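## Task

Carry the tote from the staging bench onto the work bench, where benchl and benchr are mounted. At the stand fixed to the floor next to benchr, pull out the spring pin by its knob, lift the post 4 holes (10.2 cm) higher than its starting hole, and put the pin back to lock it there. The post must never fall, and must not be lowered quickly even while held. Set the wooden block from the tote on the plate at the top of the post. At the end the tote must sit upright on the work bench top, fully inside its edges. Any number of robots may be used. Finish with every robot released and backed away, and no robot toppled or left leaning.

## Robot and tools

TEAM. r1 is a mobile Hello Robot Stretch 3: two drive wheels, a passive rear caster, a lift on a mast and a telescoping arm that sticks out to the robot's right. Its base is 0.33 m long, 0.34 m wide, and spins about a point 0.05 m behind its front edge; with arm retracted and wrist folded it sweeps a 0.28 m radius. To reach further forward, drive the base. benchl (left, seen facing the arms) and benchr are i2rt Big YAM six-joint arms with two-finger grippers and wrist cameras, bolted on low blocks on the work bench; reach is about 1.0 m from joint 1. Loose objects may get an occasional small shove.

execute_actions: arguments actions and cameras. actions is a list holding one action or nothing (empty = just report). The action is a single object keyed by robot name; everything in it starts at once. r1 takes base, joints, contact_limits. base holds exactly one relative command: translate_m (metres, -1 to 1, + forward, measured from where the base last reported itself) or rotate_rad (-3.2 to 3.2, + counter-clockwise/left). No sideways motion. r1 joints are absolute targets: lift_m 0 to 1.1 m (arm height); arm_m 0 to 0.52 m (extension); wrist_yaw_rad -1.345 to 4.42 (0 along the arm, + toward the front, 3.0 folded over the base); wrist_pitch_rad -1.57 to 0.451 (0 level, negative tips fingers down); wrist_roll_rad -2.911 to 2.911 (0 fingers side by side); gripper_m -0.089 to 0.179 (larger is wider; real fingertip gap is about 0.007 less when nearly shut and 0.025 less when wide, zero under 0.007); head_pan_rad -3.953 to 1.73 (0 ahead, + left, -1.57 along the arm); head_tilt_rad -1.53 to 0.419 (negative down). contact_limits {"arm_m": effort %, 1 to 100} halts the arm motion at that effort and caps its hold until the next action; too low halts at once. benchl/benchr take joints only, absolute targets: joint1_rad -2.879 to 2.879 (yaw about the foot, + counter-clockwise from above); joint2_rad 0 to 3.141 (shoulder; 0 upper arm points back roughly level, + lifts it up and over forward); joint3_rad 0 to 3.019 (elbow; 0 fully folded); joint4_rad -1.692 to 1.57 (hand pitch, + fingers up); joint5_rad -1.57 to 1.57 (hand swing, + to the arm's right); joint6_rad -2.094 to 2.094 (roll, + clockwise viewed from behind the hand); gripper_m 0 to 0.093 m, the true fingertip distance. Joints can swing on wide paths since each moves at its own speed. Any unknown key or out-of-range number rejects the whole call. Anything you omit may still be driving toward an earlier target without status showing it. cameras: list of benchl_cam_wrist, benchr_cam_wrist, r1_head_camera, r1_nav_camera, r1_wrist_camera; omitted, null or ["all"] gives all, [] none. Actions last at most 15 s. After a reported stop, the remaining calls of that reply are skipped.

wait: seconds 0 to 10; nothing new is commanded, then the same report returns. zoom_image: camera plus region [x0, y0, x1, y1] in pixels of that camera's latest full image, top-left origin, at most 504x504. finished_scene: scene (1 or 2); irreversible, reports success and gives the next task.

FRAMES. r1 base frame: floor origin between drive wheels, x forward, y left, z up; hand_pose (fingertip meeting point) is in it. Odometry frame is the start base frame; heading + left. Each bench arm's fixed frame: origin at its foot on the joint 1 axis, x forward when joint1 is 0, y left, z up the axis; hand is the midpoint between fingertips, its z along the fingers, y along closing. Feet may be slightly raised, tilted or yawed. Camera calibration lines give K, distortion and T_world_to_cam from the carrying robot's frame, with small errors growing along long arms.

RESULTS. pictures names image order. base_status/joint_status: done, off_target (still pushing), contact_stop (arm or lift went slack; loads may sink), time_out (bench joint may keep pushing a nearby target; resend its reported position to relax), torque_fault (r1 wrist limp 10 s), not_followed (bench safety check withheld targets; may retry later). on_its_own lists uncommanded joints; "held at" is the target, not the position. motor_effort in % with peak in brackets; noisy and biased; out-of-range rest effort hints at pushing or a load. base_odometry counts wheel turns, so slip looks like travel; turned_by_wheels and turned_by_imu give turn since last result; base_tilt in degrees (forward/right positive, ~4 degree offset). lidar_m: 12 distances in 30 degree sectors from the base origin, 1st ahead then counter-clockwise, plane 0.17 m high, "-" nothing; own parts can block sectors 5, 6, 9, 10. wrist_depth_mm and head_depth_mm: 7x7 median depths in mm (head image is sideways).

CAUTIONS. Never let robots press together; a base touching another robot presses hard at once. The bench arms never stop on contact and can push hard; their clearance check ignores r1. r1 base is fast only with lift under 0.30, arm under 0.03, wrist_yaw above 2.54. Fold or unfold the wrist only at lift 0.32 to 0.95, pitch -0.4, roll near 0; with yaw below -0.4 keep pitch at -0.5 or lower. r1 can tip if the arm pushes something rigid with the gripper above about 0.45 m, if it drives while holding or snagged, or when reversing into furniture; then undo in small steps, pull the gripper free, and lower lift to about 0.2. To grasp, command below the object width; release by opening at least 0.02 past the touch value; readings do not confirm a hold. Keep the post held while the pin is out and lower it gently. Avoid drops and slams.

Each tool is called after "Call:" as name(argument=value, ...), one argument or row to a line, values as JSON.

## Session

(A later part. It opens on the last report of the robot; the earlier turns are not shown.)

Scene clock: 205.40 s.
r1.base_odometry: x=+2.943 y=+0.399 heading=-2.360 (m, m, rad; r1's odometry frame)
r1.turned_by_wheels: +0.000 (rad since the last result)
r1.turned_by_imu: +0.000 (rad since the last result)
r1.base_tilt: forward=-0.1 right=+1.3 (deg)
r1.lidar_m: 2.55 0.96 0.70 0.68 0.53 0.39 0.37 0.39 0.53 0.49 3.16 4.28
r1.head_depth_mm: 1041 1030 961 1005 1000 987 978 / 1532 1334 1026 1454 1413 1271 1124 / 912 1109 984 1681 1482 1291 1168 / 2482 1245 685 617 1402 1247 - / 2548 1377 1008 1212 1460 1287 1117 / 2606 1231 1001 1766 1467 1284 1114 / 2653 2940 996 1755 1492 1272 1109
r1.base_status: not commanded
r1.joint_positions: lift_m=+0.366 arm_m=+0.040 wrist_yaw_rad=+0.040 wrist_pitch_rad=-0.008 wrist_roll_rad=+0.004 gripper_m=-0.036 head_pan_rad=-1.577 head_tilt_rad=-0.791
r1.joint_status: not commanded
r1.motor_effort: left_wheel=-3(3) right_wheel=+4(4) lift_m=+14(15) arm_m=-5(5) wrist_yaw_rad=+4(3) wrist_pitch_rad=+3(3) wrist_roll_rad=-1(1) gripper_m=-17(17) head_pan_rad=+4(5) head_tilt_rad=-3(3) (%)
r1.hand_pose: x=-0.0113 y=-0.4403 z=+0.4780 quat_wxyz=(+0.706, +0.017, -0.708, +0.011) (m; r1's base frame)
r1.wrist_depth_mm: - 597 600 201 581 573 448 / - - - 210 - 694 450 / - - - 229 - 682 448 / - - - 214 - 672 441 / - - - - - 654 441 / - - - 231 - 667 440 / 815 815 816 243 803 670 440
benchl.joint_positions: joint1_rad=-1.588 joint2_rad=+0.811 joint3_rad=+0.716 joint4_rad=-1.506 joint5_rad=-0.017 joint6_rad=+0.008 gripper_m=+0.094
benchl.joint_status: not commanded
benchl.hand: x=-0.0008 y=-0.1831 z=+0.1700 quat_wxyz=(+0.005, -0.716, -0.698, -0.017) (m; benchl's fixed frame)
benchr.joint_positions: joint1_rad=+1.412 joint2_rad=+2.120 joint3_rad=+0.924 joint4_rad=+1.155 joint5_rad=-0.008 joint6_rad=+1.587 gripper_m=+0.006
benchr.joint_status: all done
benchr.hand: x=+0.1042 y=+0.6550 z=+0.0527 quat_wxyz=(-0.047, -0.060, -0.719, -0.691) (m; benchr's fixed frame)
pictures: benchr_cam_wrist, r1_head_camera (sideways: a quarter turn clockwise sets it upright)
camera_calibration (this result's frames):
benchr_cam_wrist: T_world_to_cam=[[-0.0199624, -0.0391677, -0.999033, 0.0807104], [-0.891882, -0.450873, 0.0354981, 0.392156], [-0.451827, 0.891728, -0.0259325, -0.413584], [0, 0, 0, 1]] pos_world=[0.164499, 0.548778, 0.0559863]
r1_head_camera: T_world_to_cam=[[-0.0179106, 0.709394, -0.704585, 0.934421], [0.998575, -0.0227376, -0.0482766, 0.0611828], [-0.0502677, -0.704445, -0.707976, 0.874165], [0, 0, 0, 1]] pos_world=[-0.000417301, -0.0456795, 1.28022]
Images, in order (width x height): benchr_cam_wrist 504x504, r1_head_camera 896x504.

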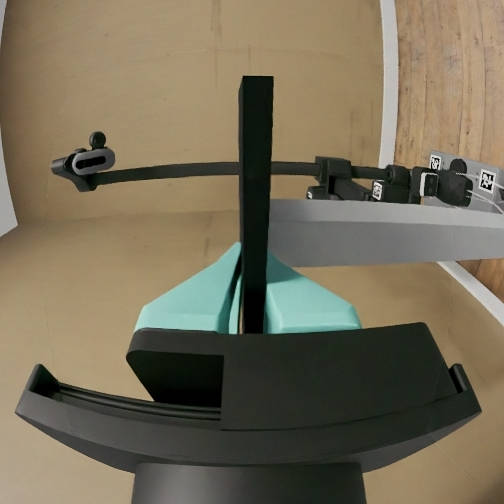

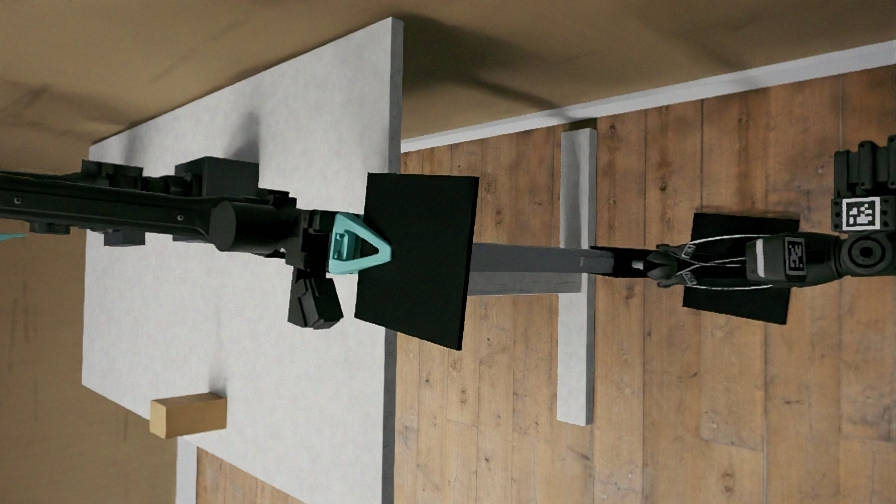

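Call:
execute_actions(
  actions=[
    {"benchr":{"joints":{"joint2_rad":2.125,"joint4_rad":1.2}},"r1":{"joints":{"gripper_m":0.055}}},
  ],
  cameras=[],
)

Call:
execute_actions(
  actions=[
    {"r1":{"joints":{"arm_m":0.062,"lift_m":0.373,"wrist_yaw_rad":0.035}}},
  ],
  cameras=[],
)

Call:
execute_actions(
  actions=[
    {"r1":{"joints":{"gripper_m":-0.06}}},
  ],
  cameras=["r1_head_camera"],
)

Call:
zoom_image(
  camera="r1_head_camera",
  region=[570,215,730,305],
)

Call:
execute_actions(
  actions=[
    {"r1":{"joints":{"arm_m":0.047}}},
  ],
  cameras=["r1_head_camera","r1_wrist_camera"],
)

Call:
zoom_image(
  camera="r1_head_camera",
  region=[570,215,730,305],
)

Scene clock: 208.40 s.
r1.base_odometry: x=+2.943 y=+0.399 heading=-2.360 (m, m, rad; r1's odometry frame)
r1.turned_by_wheels: +0.000 (rad since the last result)
r1.turned_by_imu: +0.000 (rad since the last result)
r1.base_tilt: forward=+0.0 right=+1.3 (deg)
r1.lidar_m: 2.56 0.96 0.70 0.68 0.53 0.39 0.37 0.39 0.53 0.49 3.18 4.31
r1.head_depth_mm: 1039 1031 965 1004 1000 992 977 / 1538 1334 1024 1457 1416 1257 1126 / 909 1115 983 1679 1479 1291 1164 / 2487 1249 687 618 1402 1246 - / 2563 1369 1008 901 1471 1270 1115 / 2626 1238 1001 1757 1463 1275 1115 / 2653 2921 997 1749 1497 1277 1112
r1.base_status: not commanded
r1.joint_positions: lift_m=+0.366 arm_m=+0.039 wrist_yaw_rad=+0.042 wrist_pitch_rad=-0.016 wrist_roll_rad=+0.004 gripper_m=+0.055 head_pan_rad=-1.577 head_tilt_rad=-0.791
r1.joint_status: all done
r1.motor_effort: left_wheel=-3(3) right_wheel=+4(4) lift_m=+15(14) arm_m=-4(5) wrist_yaw_rad=+2(4) wrist_pitch_rad=+5(5) wrist_roll_rad=-1(1) gripper_m=+0(79) head_pan_rad=+4(5) head_tilt_rad=-3(3) (%)
r1.hand_pose: x=-0.0108 y=-0.4399 z=+0.4761 quat_wxyz=(+0.706, +0.021, -0.708, +0.009) (m; r1's base frame)
r1.wrist_depth_mm: - 626 630 202 613 602 449 / - - - 207 - 702 444 / - - - 215 - 700 440 / - - - 214 - 686 447 / - - - 219 - 678 441 / - - 946 230 955 684 444 / 768 815 758 239 807 627 440
benchl.joint_positions: joint1_rad=-1.588 joint2_rad=+0.811 joint3_rad=+0.716 joint4_rad=-1.506 joint5_rad=-0.017 joint6_rad=+0.008 gripper_m=+0.094
benchl.joint_status: not commanded
benchl.hand: x=-0.0008 y=-0.1831 z=+0.1700 quat_wxyz=(+0.005, -0.716, -0.698, -0.017) (m; benchl's fixed frame)
benchr.joint_positions: joint1_rad=+1.412 joint2_rad=+2.131 joint3_rad=+0.924 joint4_rad=+1.174 joint5_rad=-0.008 joint6_rad=+1.587 gripper_m=+0.006
benchr.joint_status: all done
benchr.hand: x=+0.1041 y=+0.6543 z=+0.0497 quat_wxyz=(-0.047, -0.060, -0.716, -0.694) (m; benchr's fixed frame)
pictures: none
No camera images: the call's "cameras" was empty. Leave "cameras" out to get every camera's image.

Scene clock: 209.50 s.
r1.base_odometry: x=+2.943 y=+0.399 heading=-2.360 (m, m, rad; r1's odometry frame)
r1.turned_by_wheels: +0.000 (rad since the last result)
r1.turned_by_imu: +0.000 (rad since the last result)
r1.base_tilt: forward=+0.0 right=+1.3 (deg)
r1.lidar_m: 2.55 0.96 0.70 0.68 0.53 0.39 0.38 0.39 0.54 0.48 3.18 4.31
r1.head_depth_mm: 1042 1031 959 1011 997 988 980 / 1542 1337 1026 1463 1416 1265 1129 / 910 1117 986 1687 1475 1285 1166 / 2512 1252 685 619 1407 1249 - / 2569 1376 1009 898 1464 1280 1117 / 2656 1235 1001 1741 1462 1274 1120 / 2674 2886 993 1760 1501 1277 1108
r1.base_status: not commanded
r1.joint_positions: lift_m=+0.372 arm_m=+0.062 wrist_yaw_rad=+0.038 wrist_pitch_rad=-0.017 wrist_roll_rad=+0.004 gripper_m=+0.055 head_pan_rad=-1.577 head_tilt_rad=-0.791
r1.joint_status: all done
r1.motor_effort: left_wheel=-3(3) right_wheel=+4(4) lift_m=+35(35) arm_m=+3(3) wrist_yaw_rad=-3(5) wrist_pitch_rad=+6(6) wrist_roll_rad=-1(1) gripper_m=+0(1) head_pan_rad=+4(5) head_tilt_rad=-3(3) (%)
r1.hand_pose: x=-0.0118 y=-0.4623 z=+0.4828 quat_wxyz=(+0.706, +0.020, -0.708, +0.007) (m; r1's base frame)
r1.wrist_depth_mm: - 599 596 180 591 575 447 / - - - 186 - 684 446 / - - - 194 - 677 444 / - - - 193 - 696 440 / - - - 196 - 666 447 / - - 962 204 970 667 437 / 813 806 803 213 821 625 436
benchl.joint_positions: joint1_rad=-1.588 joint2_rad=+0.811 joint3_rad=+0.716 joint4_rad=-1.506 joint5_rad=-0.017 joint6_rad=+0.008 gripper_m=+0.094
benchl.joint_status: not commanded
benchl.hand: x=-0.0008 y=-0.1831 z=+0.1700 quat_wxyz=(+0.005, -0.716, -0.698, -0.017) (m; benchl's fixed frame)
benchr.joint_positions: joint1_rad=+1.412 joint2_rad=+2.131 joint3_rad=+0.924 joint4_rad=+1.174 joint5_rad=-0.008 joint6_rad=+1.587 gripper_m=+0.006
benchr.joint_status: not commanded
benchr.hand: x=+0.1041 y=+0.6543 z=+0.0497 quat_wxyz=(-0.047, -0.060, -0.716, -0.694) (m; benchr's fixed frame)
pictures: none
No camera images: the call's "cameras" was empty. Leave "cameras" out to get every camera's image.

Scene clock: 211.13 s.
r1.base_odometry: x=+2.943 y=+0.399 heading=-2.360 (m, m, rad; r1's odometry frame)
r1.turned_by_wheels: +0.000 (rad since the last result)
r1.turned_by_imu: +0.000 (rad since the last result)
r1.base_tilt: forward=+0.0 right=+1.4 (deg)
r1.lidar_m: 2.55 0.95 0.70 0.68 0.53 0.39 0.37 0.39 0.54 0.49 3.18 4.33
r1.head_depth_mm: 1040 1028 961 1009 1002 990 974 / 1537 1333 1028 1452 1411 1267 1129 / 905 1111 981 1684 1477 1291 1172 / 2511 1250 685 619 1407 1266 - / 2560 1368 1006 897 1460 1279 1119 / 2625 1238 1005 1764 1466 1282 1117 / 2664 2920 996 1745 1499 1269 1107
r1.base_status: not commanded
r1.joint_positions: lift_m=+0.372 arm_m=+0.062 wrist_yaw_rad=+0.038 wrist_pitch_rad=-0.008 wrist_roll_rad=+0.004 gripper_m=-0.059 head_pan_rad=-1.577 head_tilt_rad=-0.791
r1.joint_status: all done
r1.motor_effort: left_wheel=-3(3) right_wheel=+4(4) lift_m=+35(35) arm_m=+2(3) wrist_yaw_rad=-3(3) wrist_pitch_rad=+3(6) wrist_roll_rad=-1(2) gripper_m=-28(99) head_pan_rad=+5(5) head_tilt_rad=-3(3) (%)
r1.hand_pose: x=-0.0118 y=-0.4626 z=+0.4850 quat_wxyz=(+0.706, +0.017, -0.708, +0.010) (m; r1's base frame)
r1.wrist_depth_mm: - 582 574 182 553 560 441 / - - - 186 - 684 448 / - - - 193 - 687 447 / - - - 192 - 676 442 / - - - 195 - 686 438 / - - - 203 - 662 446 / 819 808 844 213 811 676 441
benchl.joint_positions: joint1_rad=-1.588 joint2_rad=+0.811 joint3_rad=+0.716 joint4_rad=-1.506 joint5_rad=-0.017 joint6_rad=+0.008 gripper_m=+0.094
benchl.joint_status: not commanded
benchl.hand: x=-0.0008 y=-0.1831 z=+0.1700 quat_wxyz=(+0.005, -0.716, -0.698, -0.017) (m; benchl's fixed frame)
benchr.joint_positions: joint1_rad=+1.412 joint2_rad=+2.131 joint3_rad=+0.924 joint4_rad=+1.174 joint5_rad=-0.008 joint6_rad=+1.587 gripper_m=+0.006
benchr.joint_status: not commanded
benchr.hand: x=+0.1041 y=+0.6543 z=+0.0497 quat_wxyz=(-0.047, -0.060, -0.716, -0.694) (m; benchr's fixed frame)
pictures: r1_head_camera (sideways: a quarter turn clockwise sets it upright)
camera_calibration (this result's frames):
r1_head_camera: T_world_to_cam=[[-0.0179105, 0.709394, -0.704584, 0.93442], [0.998575, -0.0227377, -0.0482766, 0.0611828], [-0.0502678, -0.704445, -0.707976, 0.874165], [0, 0, 0, 1]] pos_world=[-0.000417306, -0.0456795, 1.28022]
Images, in order (width x height): r1_head_camera 896x504.

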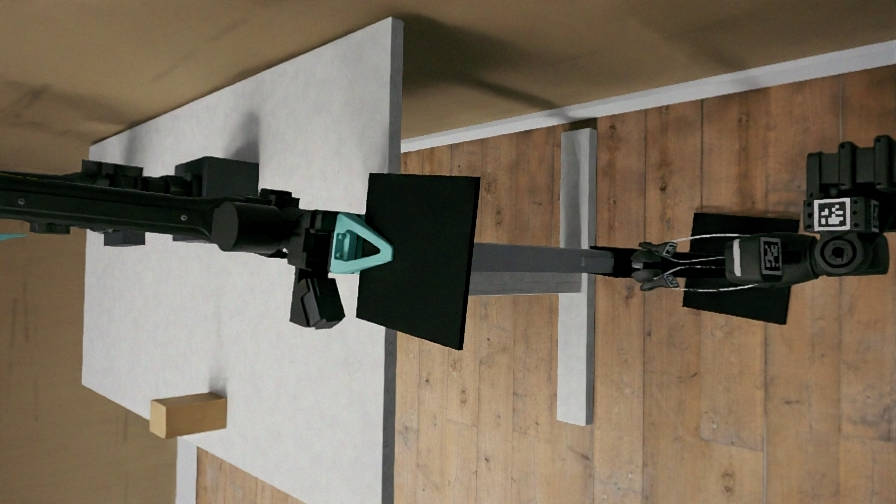

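Region (570, 215, 730, 305) of r1_head_camera's 896x504 image, scaled by 3.150, with more detail than that image has; it fills the top 284 rows of this view, and the rest is white.

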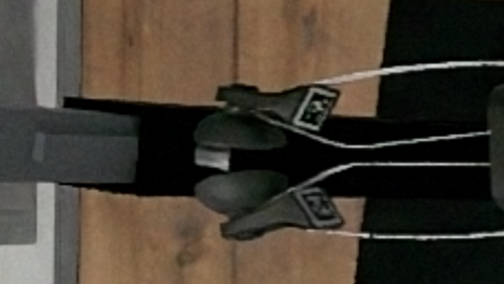

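Scene clock: 212.07 s.
r1.base_odometry: x=+2.943 y=+0.399 heading=-2.360 (m, m, rad; r1's odometry frame)
r1.turned_by_wheels: +0.000 (rad since the last result)
r1.turned_by_imu: +0.000 (rad since the last result)
r1.base_tilt: forward=-0.1 right=+1.3 (deg)
r1.lidar_m: 2.55 0.95 0.70 0.68 0.53 0.39 0.37 0.39 0.54 0.49 3.19 4.33
r1.head_depth_mm: 1042 1033 965 1011 998 989 979 / 1545 1327 1028 1461 1421 1274 1124 / 912 1113 983 1680 1482 1289 1165 / 2506 1253 683 616 1394 1261 - / 2546 1372 1008 901 1465 1272 1119 / 2593 1233 1003 1767 1464 1283 1116 / 2614 2940 995 1745 1498 1271 1108
r1.base_status: not commanded
r1.joint_positions: lift_m=+0.373 arm_m=+0.048 wrist_yaw_rad=+0.036 wrist_pitch_rad=+0.000 wrist_roll_rad=+0.004 gripper_m=-0.056 head_pan_rad=-1.577 head_tilt_rad=-0.791
r1.joint_status: all done
r1.motor_effort: left_wheel=-3(3) right_wheel=+2(3) lift_m=+35(35) arm_m=-5(8) wrist_yaw_rad=-1(3) wrist_pitch_rad=+0(3) wrist_roll_rad=-1(1) gripper_m=-24(27) head_pan_rad=+5(5) head_tilt_rad=-3(3) (%)
r1.hand_pose: x=-0.0122 y=-0.4486 z=+0.4870 quat_wxyz=(+0.706, +0.013, -0.708, +0.012) (m; r1's base frame)
r1.wrist_depth_mm: - 545 551 195 542 526 427 / - - - 207 - 676 447 / - - - 227 - 673 442 / - - - 207 - 685 435 / - - - - - 686 441 / - - - 220 - 661 434 / 822 847 859 232 858 669 437
benchl.joint_positions: joint1_rad=-1.588 joint2_rad=+0.811 joint3_rad=+0.716 joint4_rad=-1.506 joint5_rad=-0.017 joint6_rad=+0.008 gripper_m=+0.094
benchl.joint_status: not commanded
benchl.hand: x=-0.0008 y=-0.1831 z=+0.1700 quat_wxyz=(+0.005, -0.716, -0.698, -0.017) (m; benchl's fixed frame)
benchr.joint_positions: joint1_rad=+1.412 joint2_rad=+2.131 joint3_rad=+0.924 joint4_rad=+1.174 joint5_rad=-0.008 joint6_rad=+1.587 gripper_m=+0.006
benchr.joint_status: not commanded
benchr.hand: x=+0.1041 y=+0.6543 z=+0.0497 quat_wxyz=(-0.047, -0.060, -0.716, -0.694) (m; benchr's fixed frame)
pictures: r1_head_camera (sideways: a quarter turn clockwise sets it upright), r1_wrist_camera
camera_calibration (this result's frames):
r1_head_camera: T_world_to_cam=[[-0.0179104, 0.709394, -0.704584, 0.93442], [0.998575, -0.0227378, -0.0482766, 0.0611828], [-0.0502679, -0.704445, -0.707976, 0.874165], [0, 0, 0, 1]] pos_world=[-0.000417312, -0.0456795, 1.28022]
r1_wrist_camera: T_world_to_cam=[[-0.999063, -0.019705, 0.0385273, -0.0427681], [-0.0416461, 0.195908, -0.979737, 0.5949], [0.0117579, -0.980424, -0.196546, -0.178027], [0, 0, 0, 1]] pos_world=[-0.0158596, -0.291931, 0.549503]
Images, in order (width x height): r1_head_camera 896x504, r1_wrist_camera 644x364.

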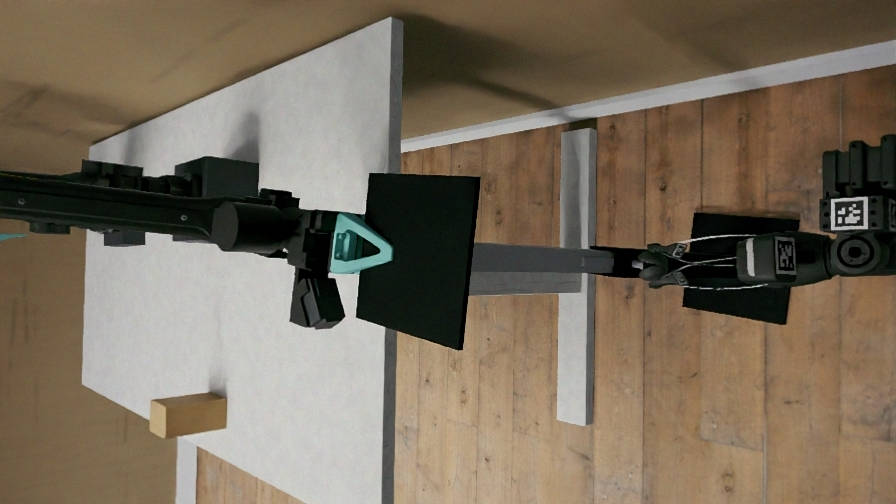

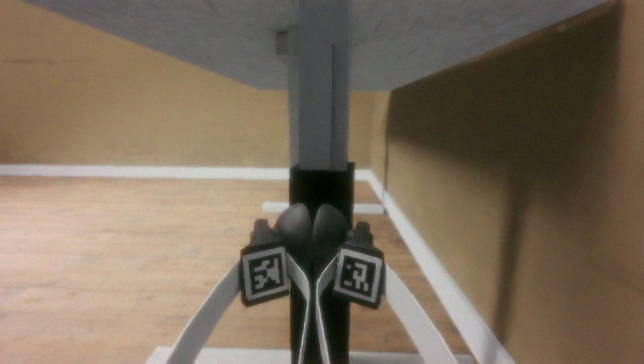

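Region (570, 215, 730, 305) of r1_head_camera's 896x504 image, scaled by 3.150, with more detail than that image has; it fills the top 284 rows of this view, and the rest is white.

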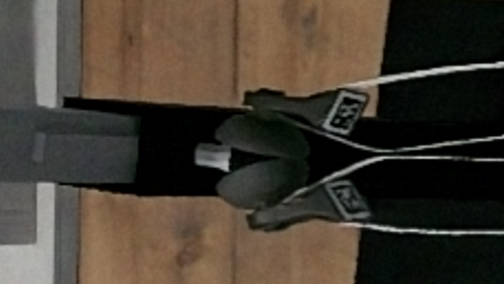

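Call:
execute_actions(
  actions=[
    {"benchr":{"joints":{"joint2_rad":2.08}},"r1":{"joints":{"gripper_m":0.055}}},
  ],
  cameras=[],
)

Call:
execute_actions(
  actions=[
    {"r1":{"joints":{"arm_m":0.062,"lift_m":0.355}}},
  ],
  cameras=["r1_wrist_camera"],
)

Call:
execute_actions(
  actions=[
    {"r1":{"joints":{"gripper_m":-0.06}}},
  ],
  cameras=[],
)

Call:
execute_actions(
  actions=[
    {"r1":{"joints":{"arm_m":0.045}}},
  ],
  cameras=["r1_head_camera","r1_wrist_camera"],
)

Call:
zoom_image(
  camera="r1_head_camera",
  region=[570,215,730,305],
)

Scene clock: 214.53 s.
r1.base_odometry: x=+2.943 y=+0.399 heading=-2.360 (m, m, rad; r1's odometry frame)
r1.turned_by_wheels: +0.000 (rad since the last result)
r1.turned_by_imu: +0.000 (rad since the last result)
r1.base_tilt: forward=+0.0 right=+1.3 (deg)
r1.lidar_m: 2.55 0.95 0.70 0.68 0.53 0.39 0.37 0.39 0.54 0.48 3.18 4.32
r1.head_depth_mm: 1040 1032 962 1006 1000 991 977 / 1530 1331 1026 1467 1417 1260 1122 / 908 1112 987 1684 1471 1296 1172 / 2502 1258 686 618 1400 1248 - / 2562 1370 1008 899 1462 1269 1116 / 2557 1241 1003 1745 1468 1276 1110 / 2642 2931 993 1747 1489 1275 1109
r1.base_status: not commanded
r1.joint_positions: lift_m=+0.373 arm_m=+0.047 wrist_yaw_rad=+0.036 wrist_pitch_rad=-0.016 wrist_roll_rad=+0.004 gripper_m=+0.055 head_pan_rad=-1.577 head_tilt_rad=-0.791
r1.joint_status: all done
r1.motor_effort: left_wheel=-3(3) right_wheel=+3(2) lift_m=+34(34) arm_m=-3(5) wrist_yaw_rad=-1(1) wrist_pitch_rad=+5(5) wrist_roll_rad=-1(2) gripper_m=+0(81) head_pan_rad=+5(4) head_tilt_rad=-3(3) (%)
r1.hand_pose: x=-0.0122 y=-0.4480 z=+0.4831 quat_wxyz=(+0.706, +0.019, -0.708, +0.007) (m; r1's base frame)
r1.wrist_depth_mm: - 588 596 194 574 568 445 / - - - 202 - 686 442 / - - - 226 - 683 443 / - - - 207 - 682 444 / - - - 212 - 682 437 / - - 971 221 976 677 442 / 816 802 806 232 822 621 441
benchl.joint_positions: joint1_rad=-1.588 joint2_rad=+0.811 joint3_rad=+0.716 joint4_rad=-1.506 joint5_rad=-0.017 joint6_rad=+0.008 gripper_m=+0.094
benchl.joint_status: not commanded
benchl.hand: x=-0.0008 y=-0.1831 z=+0.1700 quat_wxyz=(+0.005, -0.716, -0.698, -0.017) (m; benchl's fixed frame)
benchr.joint_positions: joint1_rad=+1.412 joint2_rad=+2.131 joint3_rad=+0.924 joint4_rad=+1.174 joint5_rad=-0.008 joint6_rad=+1.587 gripper_m=+0.006
benchr.joint_status: all done
benchr.hand: x=+0.1041 y=+0.6543 z=+0.0497 quat_wxyz=(-0.047, -0.060, -0.716, -0.694) (m; benchr's fixed frame)
pictures: none
No camera images: the call's "cameras" was empty. Leave "cameras" out to get every camera's image.

Scene clock: 215.47 s.
r1.base_odometry: x=+2.943 y=+0.399 heading=-2.360 (m, m, rad; r1's odometry frame)
r1.turned_by_wheels: +0.000 (rad since the last result)
r1.turned_by_imu: +0.000 (rad since the last result)
r1.base_tilt: forward=+0.0 right=+1.3 (deg)
r1.lidar_m: 2.55 0.95 0.70 0.68 0.53 0.39 0.37 0.39 0.53 0.48 3.17 4.32
r1.head_depth_mm: 1041 1030 956 1008 999 987 974 / 1538 1347 1026 1472 1415 1268 1125 / 907 1111 986 1682 1473 1293 1168 / 2532 1251 684 618 1408 1255 - / 2528 1367 1009 901 1466 1277 1118 / 2613 1238 1003 1764 1468 1280 1109 / 2635 2870 995 1741 1497 1275 1108
r1.base_status: not commanded
r1.joint_positions: lift_m=+0.356 arm_m=+0.062 wrist_yaw_rad=+0.036 wrist_pitch_rad=-0.017 wrist_roll_rad=+0.004 gripper_m=+0.055 head_pan_rad=-1.577 head_tilt_rad=-0.791
r1.joint_status: all done
r1.motor_effort: left_wheel=-3(3) right_wheel=+3(3) lift_m=+15(31) arm_m=+3(3) wrist_yaw_rad=-1(1) wrist_pitch_rad=+6(5) wrist_roll_rad=-2(1) gripper_m=+0(1) head_pan_rad=+4(4) head_tilt_rad=-3(3) (%)
r1.hand_pose: x=-0.0122 y=-0.4623 z=+0.4658 quat_wxyz=(+0.706, +0.019, -0.708, +0.006) (m; r1's base frame)
r1.wrist_depth_mm: - 777 668 180 645 587 449 / - - - 187 - 705 446 / - - - 190 - 681 444 / - - - 190 - 671 442 / - - - 193 - 679 438 / - - 960 204 961 673 431 / 789 787 788 212 815 614 441
benchl.joint_positions: joint1_rad=-1.588 joint2_rad=+0.811 joint3_rad=+0.716 joint4_rad=-1.506 joint5_rad=-0.017 joint6_rad=+0.008 gripper_m=+0.094
benchl.joint_status: not commanded
benchl.hand: x=-0.0008 y=-0.1831 z=+0.1700 quat_wxyz=(+0.005, -0.716, -0.698, -0.017) (m; benchl's fixed frame)
benchr.joint_positions: joint1_rad=+1.412 joint2_rad=+2.131 joint3_rad=+0.924 joint4_rad=+1.174 joint5_rad=-0.008 joint6_rad=+1.587 gripper_m=+0.006
benchr.joint_status: not commanded
benchr.hand: x=+0.1041 y=+0.6543 z=+0.0497 quat_wxyz=(-0.047, -0.060, -0.716, -0.694) (m; benchr's fixed frame)
pictures: r1_wrist_camera
camera_calibration (this result's frames):
r1_wrist_camera: T_world_to_cam=[[-0.999041, -0.0203178, 0.0387896, -0.0426476], [-0.0422199, 0.211959, -0.976366, 0.582662], [0.0116159, -0.977067, -0.212613, -0.18657], [0, 0, 0, 1]] pos_world=[-0.0158396, -0.306658, 0.530878]
Images, in order (width x height): r1_wrist_camera 644x364.

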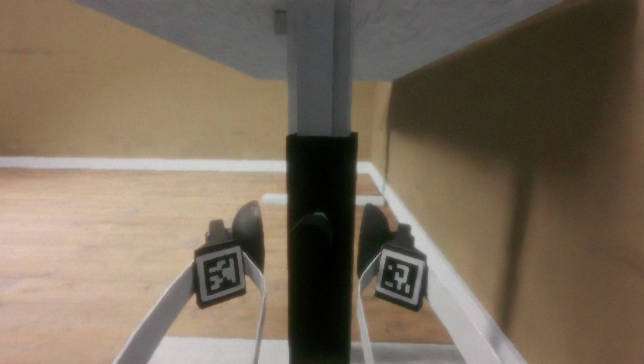

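Scene clock: 217.10 s.
r1.base_odometry: x=+2.943 y=+0.399 heading=-2.360 (m, m, rad; r1's odometry frame)
r1.turned_by_wheels: +0.000 (rad since the last result)
r1.turned_by_imu: +0.000 (rad since the last result)
r1.base_tilt: forward=+0.0 right=+1.3 (deg)
r1.lidar_m: 2.55 0.96 0.70 0.68 0.53 0.39 0.37 0.39 0.53 0.49 3.19 4.33
r1.head_depth_mm: 1045 1029 960 1003 1000 992 975 / 1541 1337 1032 1465 1413 1263 1128 / 910 1115 981 1672 1479 1294 1172 / 2511 1252 682 617 1411 1265 - / 2579 1382 1008 898 1471 1278 1118 / 2587 1232 1001 1766 1465 1277 1118 / 2638 2913 994 1754 1496 1269 1111
r1.base_status: not commanded
r1.joint_positions: lift_m=+0.356 arm_m=+0.062 wrist_yaw_rad=+0.037 wrist_pitch_rad=-0.017 wrist_roll_rad=+0.003 gripper_m=-0.059 head_pan_rad=-1.577 head_tilt_rad=-0.791
r1.joint_status: all done
r1.motor_effort: left_wheel=-2(3) right_wheel=+2(3) lift_m=+15(15) arm_m=+1(3) wrist_yaw_rad=-2(2) wrist_pitch_rad=+5(5) wrist_roll_rad=-1(1) gripper_m=-29(99) head_pan_rad=+5(4) head_tilt_rad=-3(3) (%)
r1.hand_pose: x=-0.0120 y=-0.4625 z=+0.4658 quat_wxyz=(+0.706, +0.019, -0.707, +0.007) (m; r1's base frame)
r1.wrist_depth_mm: - 784 663 179 651 589 449 / - - - 186 - 684 447 / - - - 188 - 678 440 / - - - 190 - 674 445 / - - - 160 - 678 442 / - - 975 205 - 674 440 / 780 793 783 215 789 658 435
benchl.joint_positions: joint1_rad=-1.588 joint2_rad=+0.811 joint3_rad=+0.716 joint4_rad=-1.506 joint5_rad=-0.017 joint6_rad=+0.008 gripper_m=+0.094
benchl.joint_status: not commanded
benchl.hand: x=-0.0008 y=-0.1831 z=+0.1700 quat_wxyz=(+0.005, -0.716, -0.698, -0.017) (m; benchl's fixed frame)
benchr.joint_positions: joint1_rad=+1.412 joint2_rad=+2.131 joint3_rad=+0.924 joint4_rad=+1.174 joint5_rad=-0.008 joint6_rad=+1.587 gripper_m=+0.006
benchr.joint_status: not commanded
benchr.hand: x=+0.1041 y=+0.6543 z=+0.0497 quat_wxyz=(-0.047, -0.060, -0.716, -0.694) (m; benchr's fixed frame)
pictures: none
No camera images: the call's "cameras" was empty. Leave "cameras" out to get every camera's image.

Scene clock: 218.07 s.
r1.base_odometry: x=+2.943 y=+0.399 heading=-2.360 (m, m, rad; r1's odometry frame)
r1.turned_by_wheels: +0.000 (rad since the last result)
r1.turned_by_imu: +0.000 (rad since the last result)
r1.base_tilt: forward=-0.1 right=+1.3 (deg)
r1.lidar_m: 2.55 0.96 0.70 0.68 0.53 0.39 0.37 0.39 0.54 0.49 3.17 4.31
r1.head_depth_mm: 1038 1032 961 1010 1001 991 975 / 1534 1337 1029 1470 1414 1262 1125 / 906 1113 983 1692 1474 1293 1164 / 2511 1247 685 617 1398 1249 - / 2549 1364 1008 901 1472 1282 1118 / 2619 1242 1004 1762 1462 1279 1116 / 2652 2957 995 1747 1486 1276 1113
r1.base_status: not commanded
r1.joint_positions: lift_m=+0.356 arm_m=+0.046 wrist_yaw_rad=+0.036 wrist_pitch_rad=-0.017 wrist_roll_rad=+0.003 gripper_m=-0.055 head_pan_rad=-1.577 head_tilt_rad=-0.791
r1.joint_status: all done
r1.on_its_own: gripper_m is held at -0.054, not at your -0.060, by its stall guard, which is still easing
r1.motor_effort: left_wheel=-2(3) right_wheel=+2(2) lift_m=+15(15) arm_m=-5(10) wrist_yaw_rad=-2(3) wrist_pitch_rad=+6(5) wrist_roll_rad=-1(1) gripper_m=-3(30) head_pan_rad=+4(4) head_tilt_rad=-3(3) (%)
r1.hand_pose: x=-0.0122 y=-0.4461 z=+0.4658 quat_wxyz=(+0.706, +0.019, -0.707, +0.007) (m; r1's base frame)
r1.wrist_depth_mm: - 762 668 195 642 594 454 / - - - 205 - 675 446 / - - - 207 - 673 442 / - - - 206 - 672 439 / - - - - - 669 441 / 987 - - 225 - 666 438 / 788 793 721 237 807 676 434
benchl.joint_positions: joint1_rad=-1.588 joint2_rad=+0.811 joint3_rad=+0.716 joint4_rad=-1.506 joint5_rad=-0.017 joint6_rad=+0.008 gripper_m=+0.094
benchl.joint_status: not commanded
benchl.hand: x=-0.0008 y=-0.1831 z=+0.1700 quat_wxyz=(+0.005, -0.716, -0.698, -0.017) (m; benchl's fixed frame)
benchr.joint_positions: joint1_rad=+1.412 joint2_rad=+2.131 joint3_rad=+0.924 joint4_rad=+1.174 joint5_rad=-0.008 joint6_rad=+1.587 gripper_m=+0.006
benchr.joint_status: not commanded
benchr.hand: x=+0.1041 y=+0.6543 z=+0.0497 quat_wxyz=(-0.047, -0.060, -0.716, -0.694) (m; benchr's fixed frame)
pictures: r1_head_camera (sideways: a quarter turn clockwise sets it upright), r1_wrist_camera
camera_calibration (this result's frames):
r1_head_camera: T_world_to_cam=[[-0.0179105, 0.709394, -0.704584, 0.93442], [0.998575, -0.0227377, -0.0482766, 0.0611828], [-0.0502678, -0.704445, -0.707976, 0.874165], [0, 0, 0, 1]] pos_world=[-0.000417306, -0.0456795, 1.28022]
r1_wrist_camera: T_world_to_cam=[[-0.998985, -0.020671, 0.0400252, -0.0429655], [-0.0435017, 0.211885, -0.976326, 0.57916], [0.0117008, -0.977076, -0.21257, -0.170795], [0, 0, 0, 1]] pos_world=[-0.0157291, -0.290483, 0.530862]
Images, in order (width x height): r1_head_camera 896x504, r1_wrist_camera 644x364.

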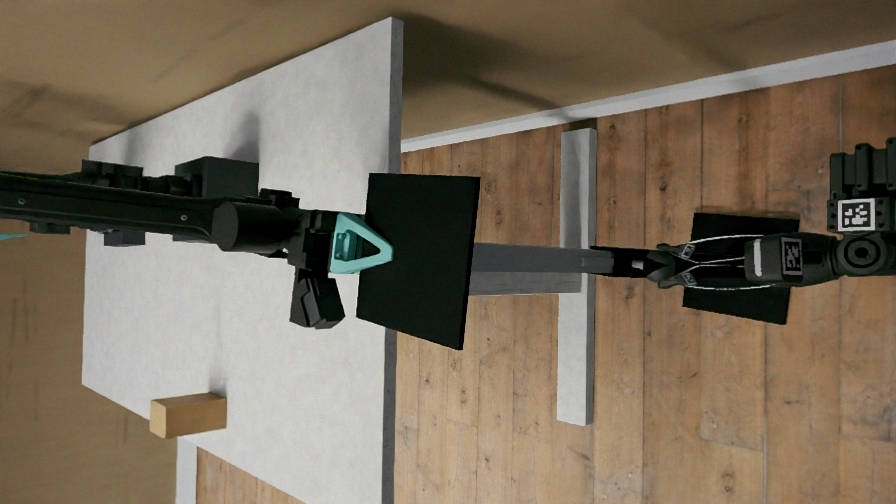

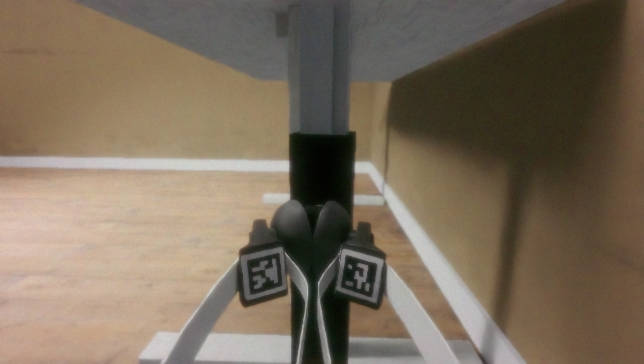

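Region (570, 215, 730, 305) of r1_head_camera's 896x504 image, scaled by 3.150, with more detail than that image has; it fills the top 284 rows of this view, and the rest is white.

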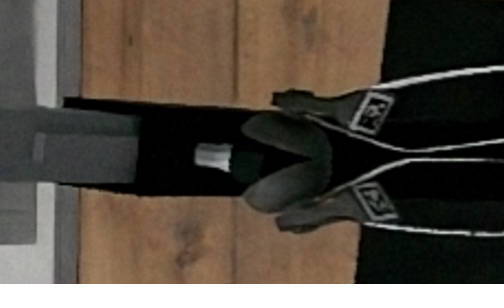

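Call:
execute_actions(
  actions=[
    {"benchr":{"joints":{"joint2_rad":2.06}},"r1":{"joints":{"gripper_m":0.055}}},
  ],
  cameras=[],
)

Call:
execute_actions(
  actions=[
    {"r1":{"joints":{"arm_m":0.071,"lift_m":0.358}}},
  ],
  cameras=[],
)

Call:
execute_actions(
  actions=[
    {"r1":{"joints":{"gripper_m":-0.07}}},
  ],
  cameras=[],
)

Call:
execute_actions(
  actions=[
    {"r1":{"joints":{"arm_m":0.055}}},
  ],
  cameras=["r1_head_camera"],
)

Call:
zoom_image(
  camera="r1_head_camera",
  region=[570,215,730,305],
)

Scene clock: 220.90 s.
r1.base_odometry: x=+2.943 y=+0.399 heading=-2.360 (m, m, rad; r1's odometry frame)
r1.turned_by_wheels: +0.000 (rad since the last result)
r1.turned_by_imu: +0.000 (rad since the last result)
r1.base_tilt: forward=-0.1 right=+1.3 (deg)
r1.lidar_m: 2.55 0.96 0.70 0.68 0.53 0.39 0.37 0.39 0.54 0.49 3.17 4.31
r1.head_depth_mm: 1040 1033 956 1001 1002 990 975 / 1542 1336 1026 1455 1418 1269 1127 / 909 1115 984 1676 1471 1295 1165 / 2507 1254 683 619 1406 1249 - / 2535 1373 1010 900 1467 1271 1112 / 2606 1239 1002 1748 1464 1280 1111 / 2639 2919 994 1754 1501 1272 1110
r1.base_status: not commanded
r1.joint_positions: lift_m=+0.356 arm_m=+0.045 wrist_yaw_rad=+0.036 wrist_pitch_rad=-0.017 wrist_roll_rad=+0.003 gripper_m=+0.055 head_pan_rad=-1.577 head_tilt_rad=-0.791
r1.joint_status: all done
r1.motor_effort: left_wheel=-2(2) right_wheel=+2(2) lift_m=+15(15) arm_m=-3(5) wrist_yaw_rad=-2(1) wrist_pitch_rad=+6(5) wrist_roll_rad=-1(1) gripper_m=+0(80) head_pan_rad=+4(4) head_tilt_rad=-3(3) (%)
r1.hand_pose: x=-0.0121 y=-0.4459 z=+0.4658 quat_wxyz=(+0.706, +0.019, -0.707, +0.007) (m; r1's base frame)
r1.wrist_depth_mm: - 771 659 194 664 605 451 / - - - 205 - 684 445 / - - - 208 - 677 445 / - - - 209 - 672 434 / - - - 213 - 672 445 / - - 959 223 943 661 442 / 771 775 746 236 779 620 431
benchl.joint_positions: joint1_rad=-1.588 joint2_rad=+0.811 joint3_rad=+0.716 joint4_rad=-1.506 joint5_rad=-0.017 joint6_rad=+0.008 gripper_m=+0.094
benchl.joint_status: not commanded
benchl.hand: x=-0.0008 y=-0.1831 z=+0.1700 quat_wxyz=(+0.005, -0.716, -0.698, -0.017) (m; benchl's fixed frame)
benchr.joint_positions: joint1_rad=+1.412 joint2_rad=+2.130 joint3_rad=+0.924 joint4_rad=+1.174 joint5_rad=-0.008 joint6_rad=+1.587 gripper_m=+0.006
benchr.joint_status: all done
benchr.hand: x=+0.1041 y=+0.6544 z=+0.0505 quat_wxyz=(-0.047, -0.060, -0.716, -0.694) (m; benchr's fixed frame)
pictures: none
No camera images: the call's "cameras" was empty. Leave "cameras" out to get every camera's image.

Scene clock: 222.03 s.
r1.base_odometry: x=+2.943 y=+0.399 heading=-2.360 (m, m, rad; r1's odometry frame)
r1.turned_by_wheels: +0.000 (rad since the last result)
r1.turned_by_imu: +0.000 (rad since the last result)
r1.base_tilt: forward=-0.1 right=+1.3 (deg)
r1.lidar_m: 2.55 0.95 0.70 0.68 0.53 0.39 0.37 0.39 0.53 0.48 3.18 4.31
r1.head_depth_mm: 1037 1031 962 1005 1001 989 975 / 1535 1332 1022 1455 1408 1264 1132 / 908 1110 981 1672 1470 1293 1173 / 2522 1248 686 618 1399 1248 1099 / 2565 1366 1003 900 1464 1283 1117 / 2586 1241 1002 1752 1469 1282 1117 / 2654 2897 995 1745 1487 1277 1114
r1.base_status: not commanded
r1.joint_positions: lift_m=+0.357 arm_m=+0.071 wrist_yaw_rad=+0.036 wrist_pitch_rad=-0.017 wrist_roll_rad=+0.003 gripper_m=+0.055 head_pan_rad=-1.577 head_tilt_rad=-0.791
r1.joint_status: all done
r1.motor_effort: left_wheel=-2(2) right_wheel=+2(2) lift_m=+35(37) arm_m=+3(3) wrist_yaw_rad=-1(1) wrist_pitch_rad=+5(6) wrist_roll_rad=+0(1) gripper_m=+0(0) head_pan_rad=+4(4) head_tilt_rad=-3(3) (%)
r1.hand_pose: x=-0.0122 y=-0.4713 z=+0.4677 quat_wxyz=(+0.706, +0.019, -0.707, +0.007) (m; r1's base frame)
r1.wrist_depth_mm: - 775 648 172 644 589 450 / - - - 177 - 676 446 / - - - 181 - 683 451 / - - - 181 - 676 442 / - - - 183 - 677 437 / 994 - 961 194 912 666 442 / 783 778 784 203 799 624 433
benchl.joint_positions: joint1_rad=-1.588 joint2_rad=+0.811 joint3_rad=+0.716 joint4_rad=-1.506 joint5_rad=-0.017 joint6_rad=+0.008 gripper_m=+0.094
benchl.joint_status: not commanded
benchl.hand: x=-0.0008 y=-0.1831 z=+0.1700 quat_wxyz=(+0.005, -0.716, -0.698, -0.017) (m; benchl's fixed frame)
benchr.joint_positions: joint1_rad=+1.412 joint2_rad=+2.130 joint3_rad=+0.924 joint4_rad=+1.174 joint5_rad=-0.008 joint6_rad=+1.587 gripper_m=+0.006
benchr.joint_status: not commanded
benchr.hand: x=+0.1041 y=+0.6544 z=+0.0505 quat_wxyz=(-0.047, -0.060, -0.716, -0.694) (m; benchr's fixed frame)
pictures: none
No camera images: the call's "cameras" was empty. Leave "cameras" out to get every camera's image.

Scene clock: 223.77 s.
r1.base_odometry: x=+2.943 y=+0.399 heading=-2.360 (m, m, rad; r1's odometry frame)
r1.turned_by_wheels: +0.000 (rad since the last result)
r1.turned_by_imu: +0.000 (rad since the last result)
r1.base_tilt: forward=-0.1 right=+1.3 (deg)
r1.lidar_m: 2.55 0.96 0.70 0.68 0.53 0.39 0.37 0.39 0.53 0.49 3.19 4.30
r1.head_depth_mm: 1041 1031 957 1005 1001 987 977 / 1540 1342 1028 1466 1416 1270 1124 / 910 1110 984 1674 1483 1297 1171 / 2547 1248 685 619 1400 1251 1101 / 2555 1373 1012 901 1468 1277 1115 / 2591 1243 1003 1764 1462 1282 1114 / 2671 2913 996 1752 1495 1270 1109
r1.base_status: not commanded
r1.joint_positions: lift_m=+0.358 arm_m=+0.070 wrist_yaw_rad=+0.025 wrist_pitch_rad=-0.018 wrist_roll_rad=+0.003 gripper_m=-0.068 head_pan_rad=-1.577 head_tilt_rad=-0.791
r1.joint_status: all done
r1.motor_effort: left_wheel=-4(4) right_wheel=+2(4) lift_m=+34(35) arm_m=+6(6) wrist_yaw_rad=+7(7) wrist_pitch_rad=+6(6) wrist_roll_rad=-1(1) gripper_m=-36(99) head_pan_rad=+5(4) head_tilt_rad=-3(3) (%)
r1.hand_pose: x=-0.0149 y=-0.4710 z=+0.4676 quat_wxyz=(+0.706, +0.016, -0.708, +0.002) (m; r1's base frame)
r1.wrist_depth_mm: - 769 663 171 642 585 440 / - - - 179 - 670 440 / - - - 181 - 675 438 / - - - 182 - 663 437 / - - - 156 - 657 436 / - - 971 197 988 663 434 / 790 782 787 206 804 643 434
benchl.joint_positions: joint1_rad=-1.588 joint2_rad=+0.811 joint3_rad=+0.716 joint4_rad=-1.506 joint5_rad=-0.017 joint6_rad=+0.008 gripper_m=+0.094
benchl.joint_status: not commanded
benchl.hand: x=-0.0008 y=-0.1831 z=+0.1700 quat_wxyz=(+0.005, -0.716, -0.698, -0.017) (m; benchl's fixed frame)
benchr.joint_positions: joint1_rad=+1.412 joint2_rad=+2.130 joint3_rad=+0.924 joint4_rad=+1.174 joint5_rad=-0.008 joint6_rad=+1.587 gripper_m=+0.006
benchr.joint_status: not commanded
benchr.hand: x=+0.1041 y=+0.6544 z=+0.0505 quat_wxyz=(-0.047, -0.060, -0.716, -0.694) (m; benchr's fixed frame)
pictures: none
No camera images: the call's "cameras" was empty. Leave "cameras" out to get every camera's image.

Scene clock: 224.73 s.
r1.base_odometry: x=+2.943 y=+0.399 heading=-2.360 (m, m, rad; r1's odometry frame)
r1.turned_by_wheels: +0.000 (rad since the last result)
r1.turned_by_imu: +0.000 (rad since the last result)
r1.base_tilt: forward=+0.0 right=+1.3 (deg)
r1.lidar_m: 2.56 0.96 0.70 0.68 0.53 0.39 0.38 0.39 0.54 0.48 3.17 4.30
r1.head_depth_mm: 1042 1029 959 1005 1001 990 978 / 1525 1338 1027 1463 1414 1263 1127 / 913 1108 981 1693 1475 1289 1164 / 2505 1254 683 617 1402 1248 - / 2545 1365 1007 898 1473 1278 1117 / 2591 1241 1005 1764 1467 1276 1113 / 2647 2934 997 1752 1486 1274 1110
r1.base_status: not commanded
r1.joint_positions: lift_m=+0.358 arm_m=+0.056 wrist_yaw_rad=+0.039 wrist_pitch_rad=-0.013 wrist_roll_rad=+0.003 gripper_m=-0.065 head_pan_rad=-1.577 head_tilt_rad=-0.791
r1.joint_status: all done
r1.motor_effort: left_wheel=-1(4) right_wheel=+0(3) lift_m=+34(34) arm_m=-8(12) wrist_yaw_rad=-4(7) wrist_pitch_rad=+4(6) wrist_roll_rad=-1(1) gripper_m=-33(37) head_pan_rad=+4(4) head_tilt_rad=-3(3) (%)
r1.hand_pose: x=-0.0114 y=-0.4565 z=+0.4689 quat_wxyz=(+0.706, +0.019, -0.707, +0.009) (m; r1's base frame)
r1.wrist_depth_mm: - 747 640 186 634 600 452 / - - - 193 - 703 448 / - - - 196 - 677 446 / - - - 197 - 680 442 / - - - 168 - 667 445 / - - - 212 - 680 439 / 769 797 793 222 807 671 429
benchl.joint_positions: joint1_rad=-1.588 joint2_rad=+0.811 joint3_rad=+0.716 joint4_rad=-1.506 joint5_rad=-0.017 joint6_rad=+0.008 gripper_m=+0.094
benchl.joint_status: not commanded
benchl.hand: x=-0.0008 y=-0.1831 z=+0.1700 quat_wxyz=(+0.005, -0.716, -0.698, -0.017) (m; benchl's fixed frame)
benchr.joint_positions: joint1_rad=+1.412 joint2_rad=+2.130 joint3_rad=+0.924 joint4_rad=+1.174 joint5_rad=-0.008 joint6_rad=+1.587 gripper_m=+0.006
benchr.joint_status: not commanded
benchr.hand: x=+0.1041 y=+0.6544 z=+0.0505 quat_wxyz=(-0.047, -0.060, -0.716, -0.694) (m; benchr's fixed frame)
pictures: r1_head_camera (sideways: a quarter turn clockwise sets it upright)
camera_calibration (this result's frames):
r1_head_camera: T_world_to_cam=[[-0.0179105, 0.709396, -0.704582, 0.934418], [0.998575, -0.0227376, -0.0482767, 0.0611829], [-0.0502678, -0.704443, -0.707978, 0.874168], [0, 0, 0, 1]] pos_world=[-0.000417306, -0.0456794, 1.28022]
Images, in order (width x height): r1_head_camera 896x504.

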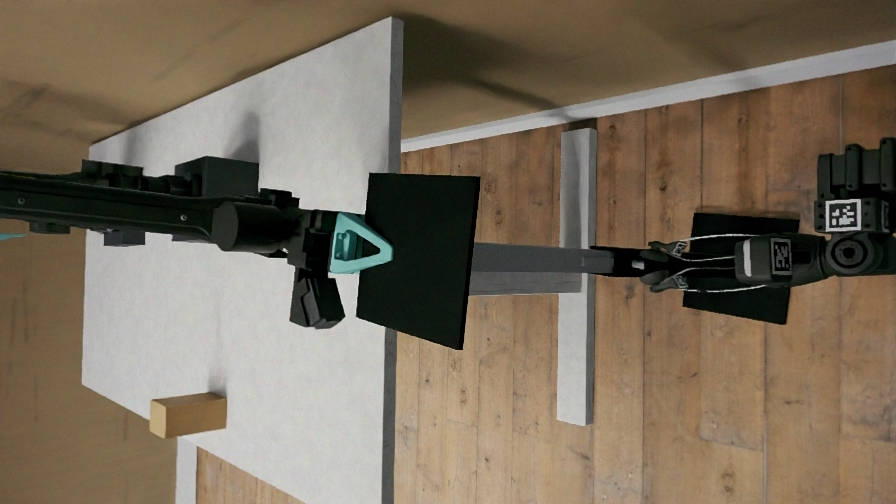

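Region (570, 215, 730, 305) of r1_head_camera's 896x504 image, scaled by 3.150, with more detail than that image has; it fills the top 284 rows of this view, and the rest is white.

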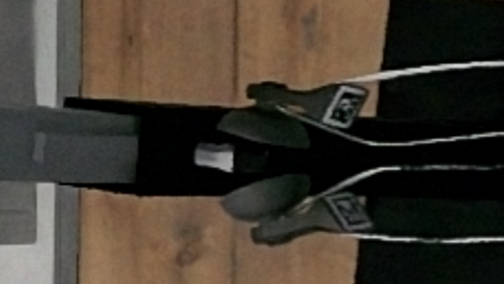

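Call:
execute_actions(
  actions=[
    {"benchr":{"joints":{"joint2_rad":2.045}},"r1":{"joints":{"arm_m":0.051}}},
  ],
  cameras=["r1_head_camera"],
)

Call:
zoom_image(
  camera="r1_head_camera",
  region=[570,215,730,305],
)

Scene clock: 225.97 s.
r1.base_odometry: x=+2.943 y=+0.399 heading=-2.360 (m, m, rad; r1's odometry frame)
r1.turned_by_wheels: +0.000 (rad since the last result)
r1.turned_by_imu: +0.000 (rad since the last result)
r1.base_tilt: forward=+0.0 right=+1.4 (deg)
r1.lidar_m: 2.55 0.96 0.70 0.68 0.53 0.39 0.37 0.39 0.54 0.49 3.19 4.30
r1.head_depth_mm: 1039 1033 956 1005 998 985 978 / 1544 1329 1027 1467 1410 1263 1132 / 909 1110 982 1687 1470 1284 1167 / 2499 1251 685 614 1398 1249 - / 2562 1373 1010 1212 1468 1275 1114 / 2599 1239 1004 1755 1456 1275 1122 / 2660 2932 994 1754 1492 1273 1111
r1.base_status: not commanded
r1.joint_positions: lift_m=+0.358 arm_m=+0.052 wrist_yaw_rad=+0.038 wrist_pitch_rad=-0.012 wrist_roll_rad=+0.003 gripper_m=-0.059 head_pan_rad=-1.577 head_tilt_rad=-0.791
r1.joint_status: all done
r1.on_its_own: gripper_m is held at -0.060, not at your -0.070, by its stall guard, which is still easing
r1.motor_effort: left_wheel=-1(1) right_wheel=+1(1) lift_m=+34(34) arm_m=-6(8) wrist_yaw_rad=-2(3) wrist_pitch_rad=+4(4) wrist_roll_rad=-1(0) gripper_m=-27(31) head_pan_rad=+5(4) head_tilt_rad=-3(3) (%)
r1.hand_pose: x=-0.0118 y=-0.4523 z=+0.4690 quat_wxyz=(+0.706, +0.018, -0.708, +0.009) (m; r1's base frame)
r1.wrist_depth_mm: - 752 653 191 625 596 449 / - - - 196 - 689 449 / - - - 202 - 687 446 / - - - 200 - 687 448 / - - - - - 674 443 / - - - 218 - 663 439 / 778 785 789 226 813 663 437
benchl.joint_positions: joint1_rad=-1.588 joint2_rad=+0.811 joint3_rad=+0.716 joint4_rad=-1.506 joint5_rad=-0.017 joint6_rad=+0.008 gripper_m=+0.094
benchl.joint_status: not commanded
benchl.hand: x=-0.0008 y=-0.1831 z=+0.1700 quat_wxyz=(+0.005, -0.716, -0.698, -0.017) (m; benchl's fixed frame)
benchr.joint_positions: joint1_rad=+1.412 joint2_rad=+2.126 joint3_rad=+0.924 joint4_rad=+1.173 joint5_rad=-0.008 joint6_rad=+1.587 gripper_m=+0.006
benchr.joint_status: all done
benchr.hand: x=+0.1042 y=+0.6547 z=+0.0531 quat_wxyz=(-0.047, -0.060, -0.715, -0.695) (m; benchr's fixed frame)
pictures: r1_head_camera (sideways: a quarter turn clockwise sets it upright)
camera_calibration (this result's frames):
r1_head_camera: T_world_to_cam=[[-0.0179104, 0.709396, -0.704582, 0.934418], [0.998575, -0.0227377, -0.0482767, 0.0611829], [-0.0502679, -0.704443, -0.707978, 0.874168], [0, 0, 0, 1]] pos_world=[-0.000417312, -0.0456794, 1.28022]
Images, in order (width x height): r1_head_camera 896x504.

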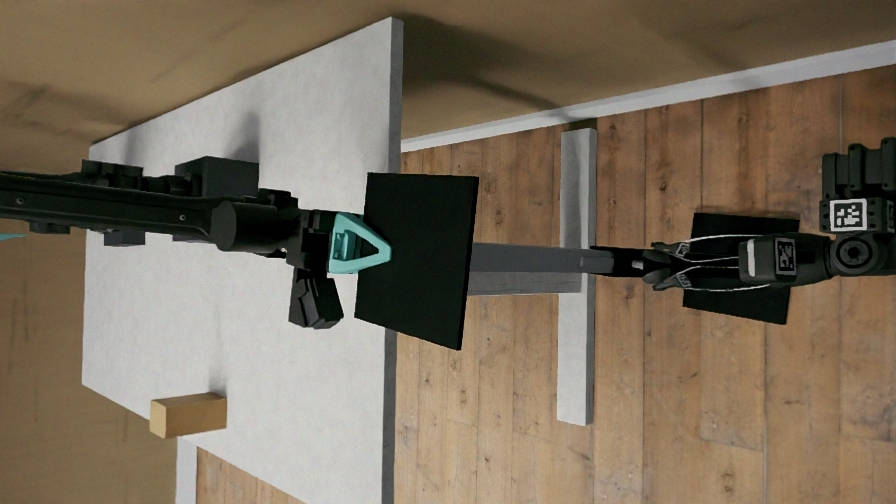

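Region (570, 215, 730, 305) of r1_head_camera's 896x504 image, scaled by 3.150, with more detail than that image has; it fills the top 284 rows of this view, and the rest is white.

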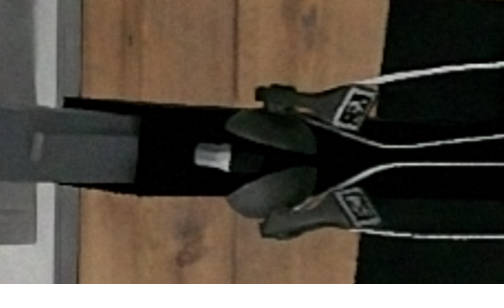

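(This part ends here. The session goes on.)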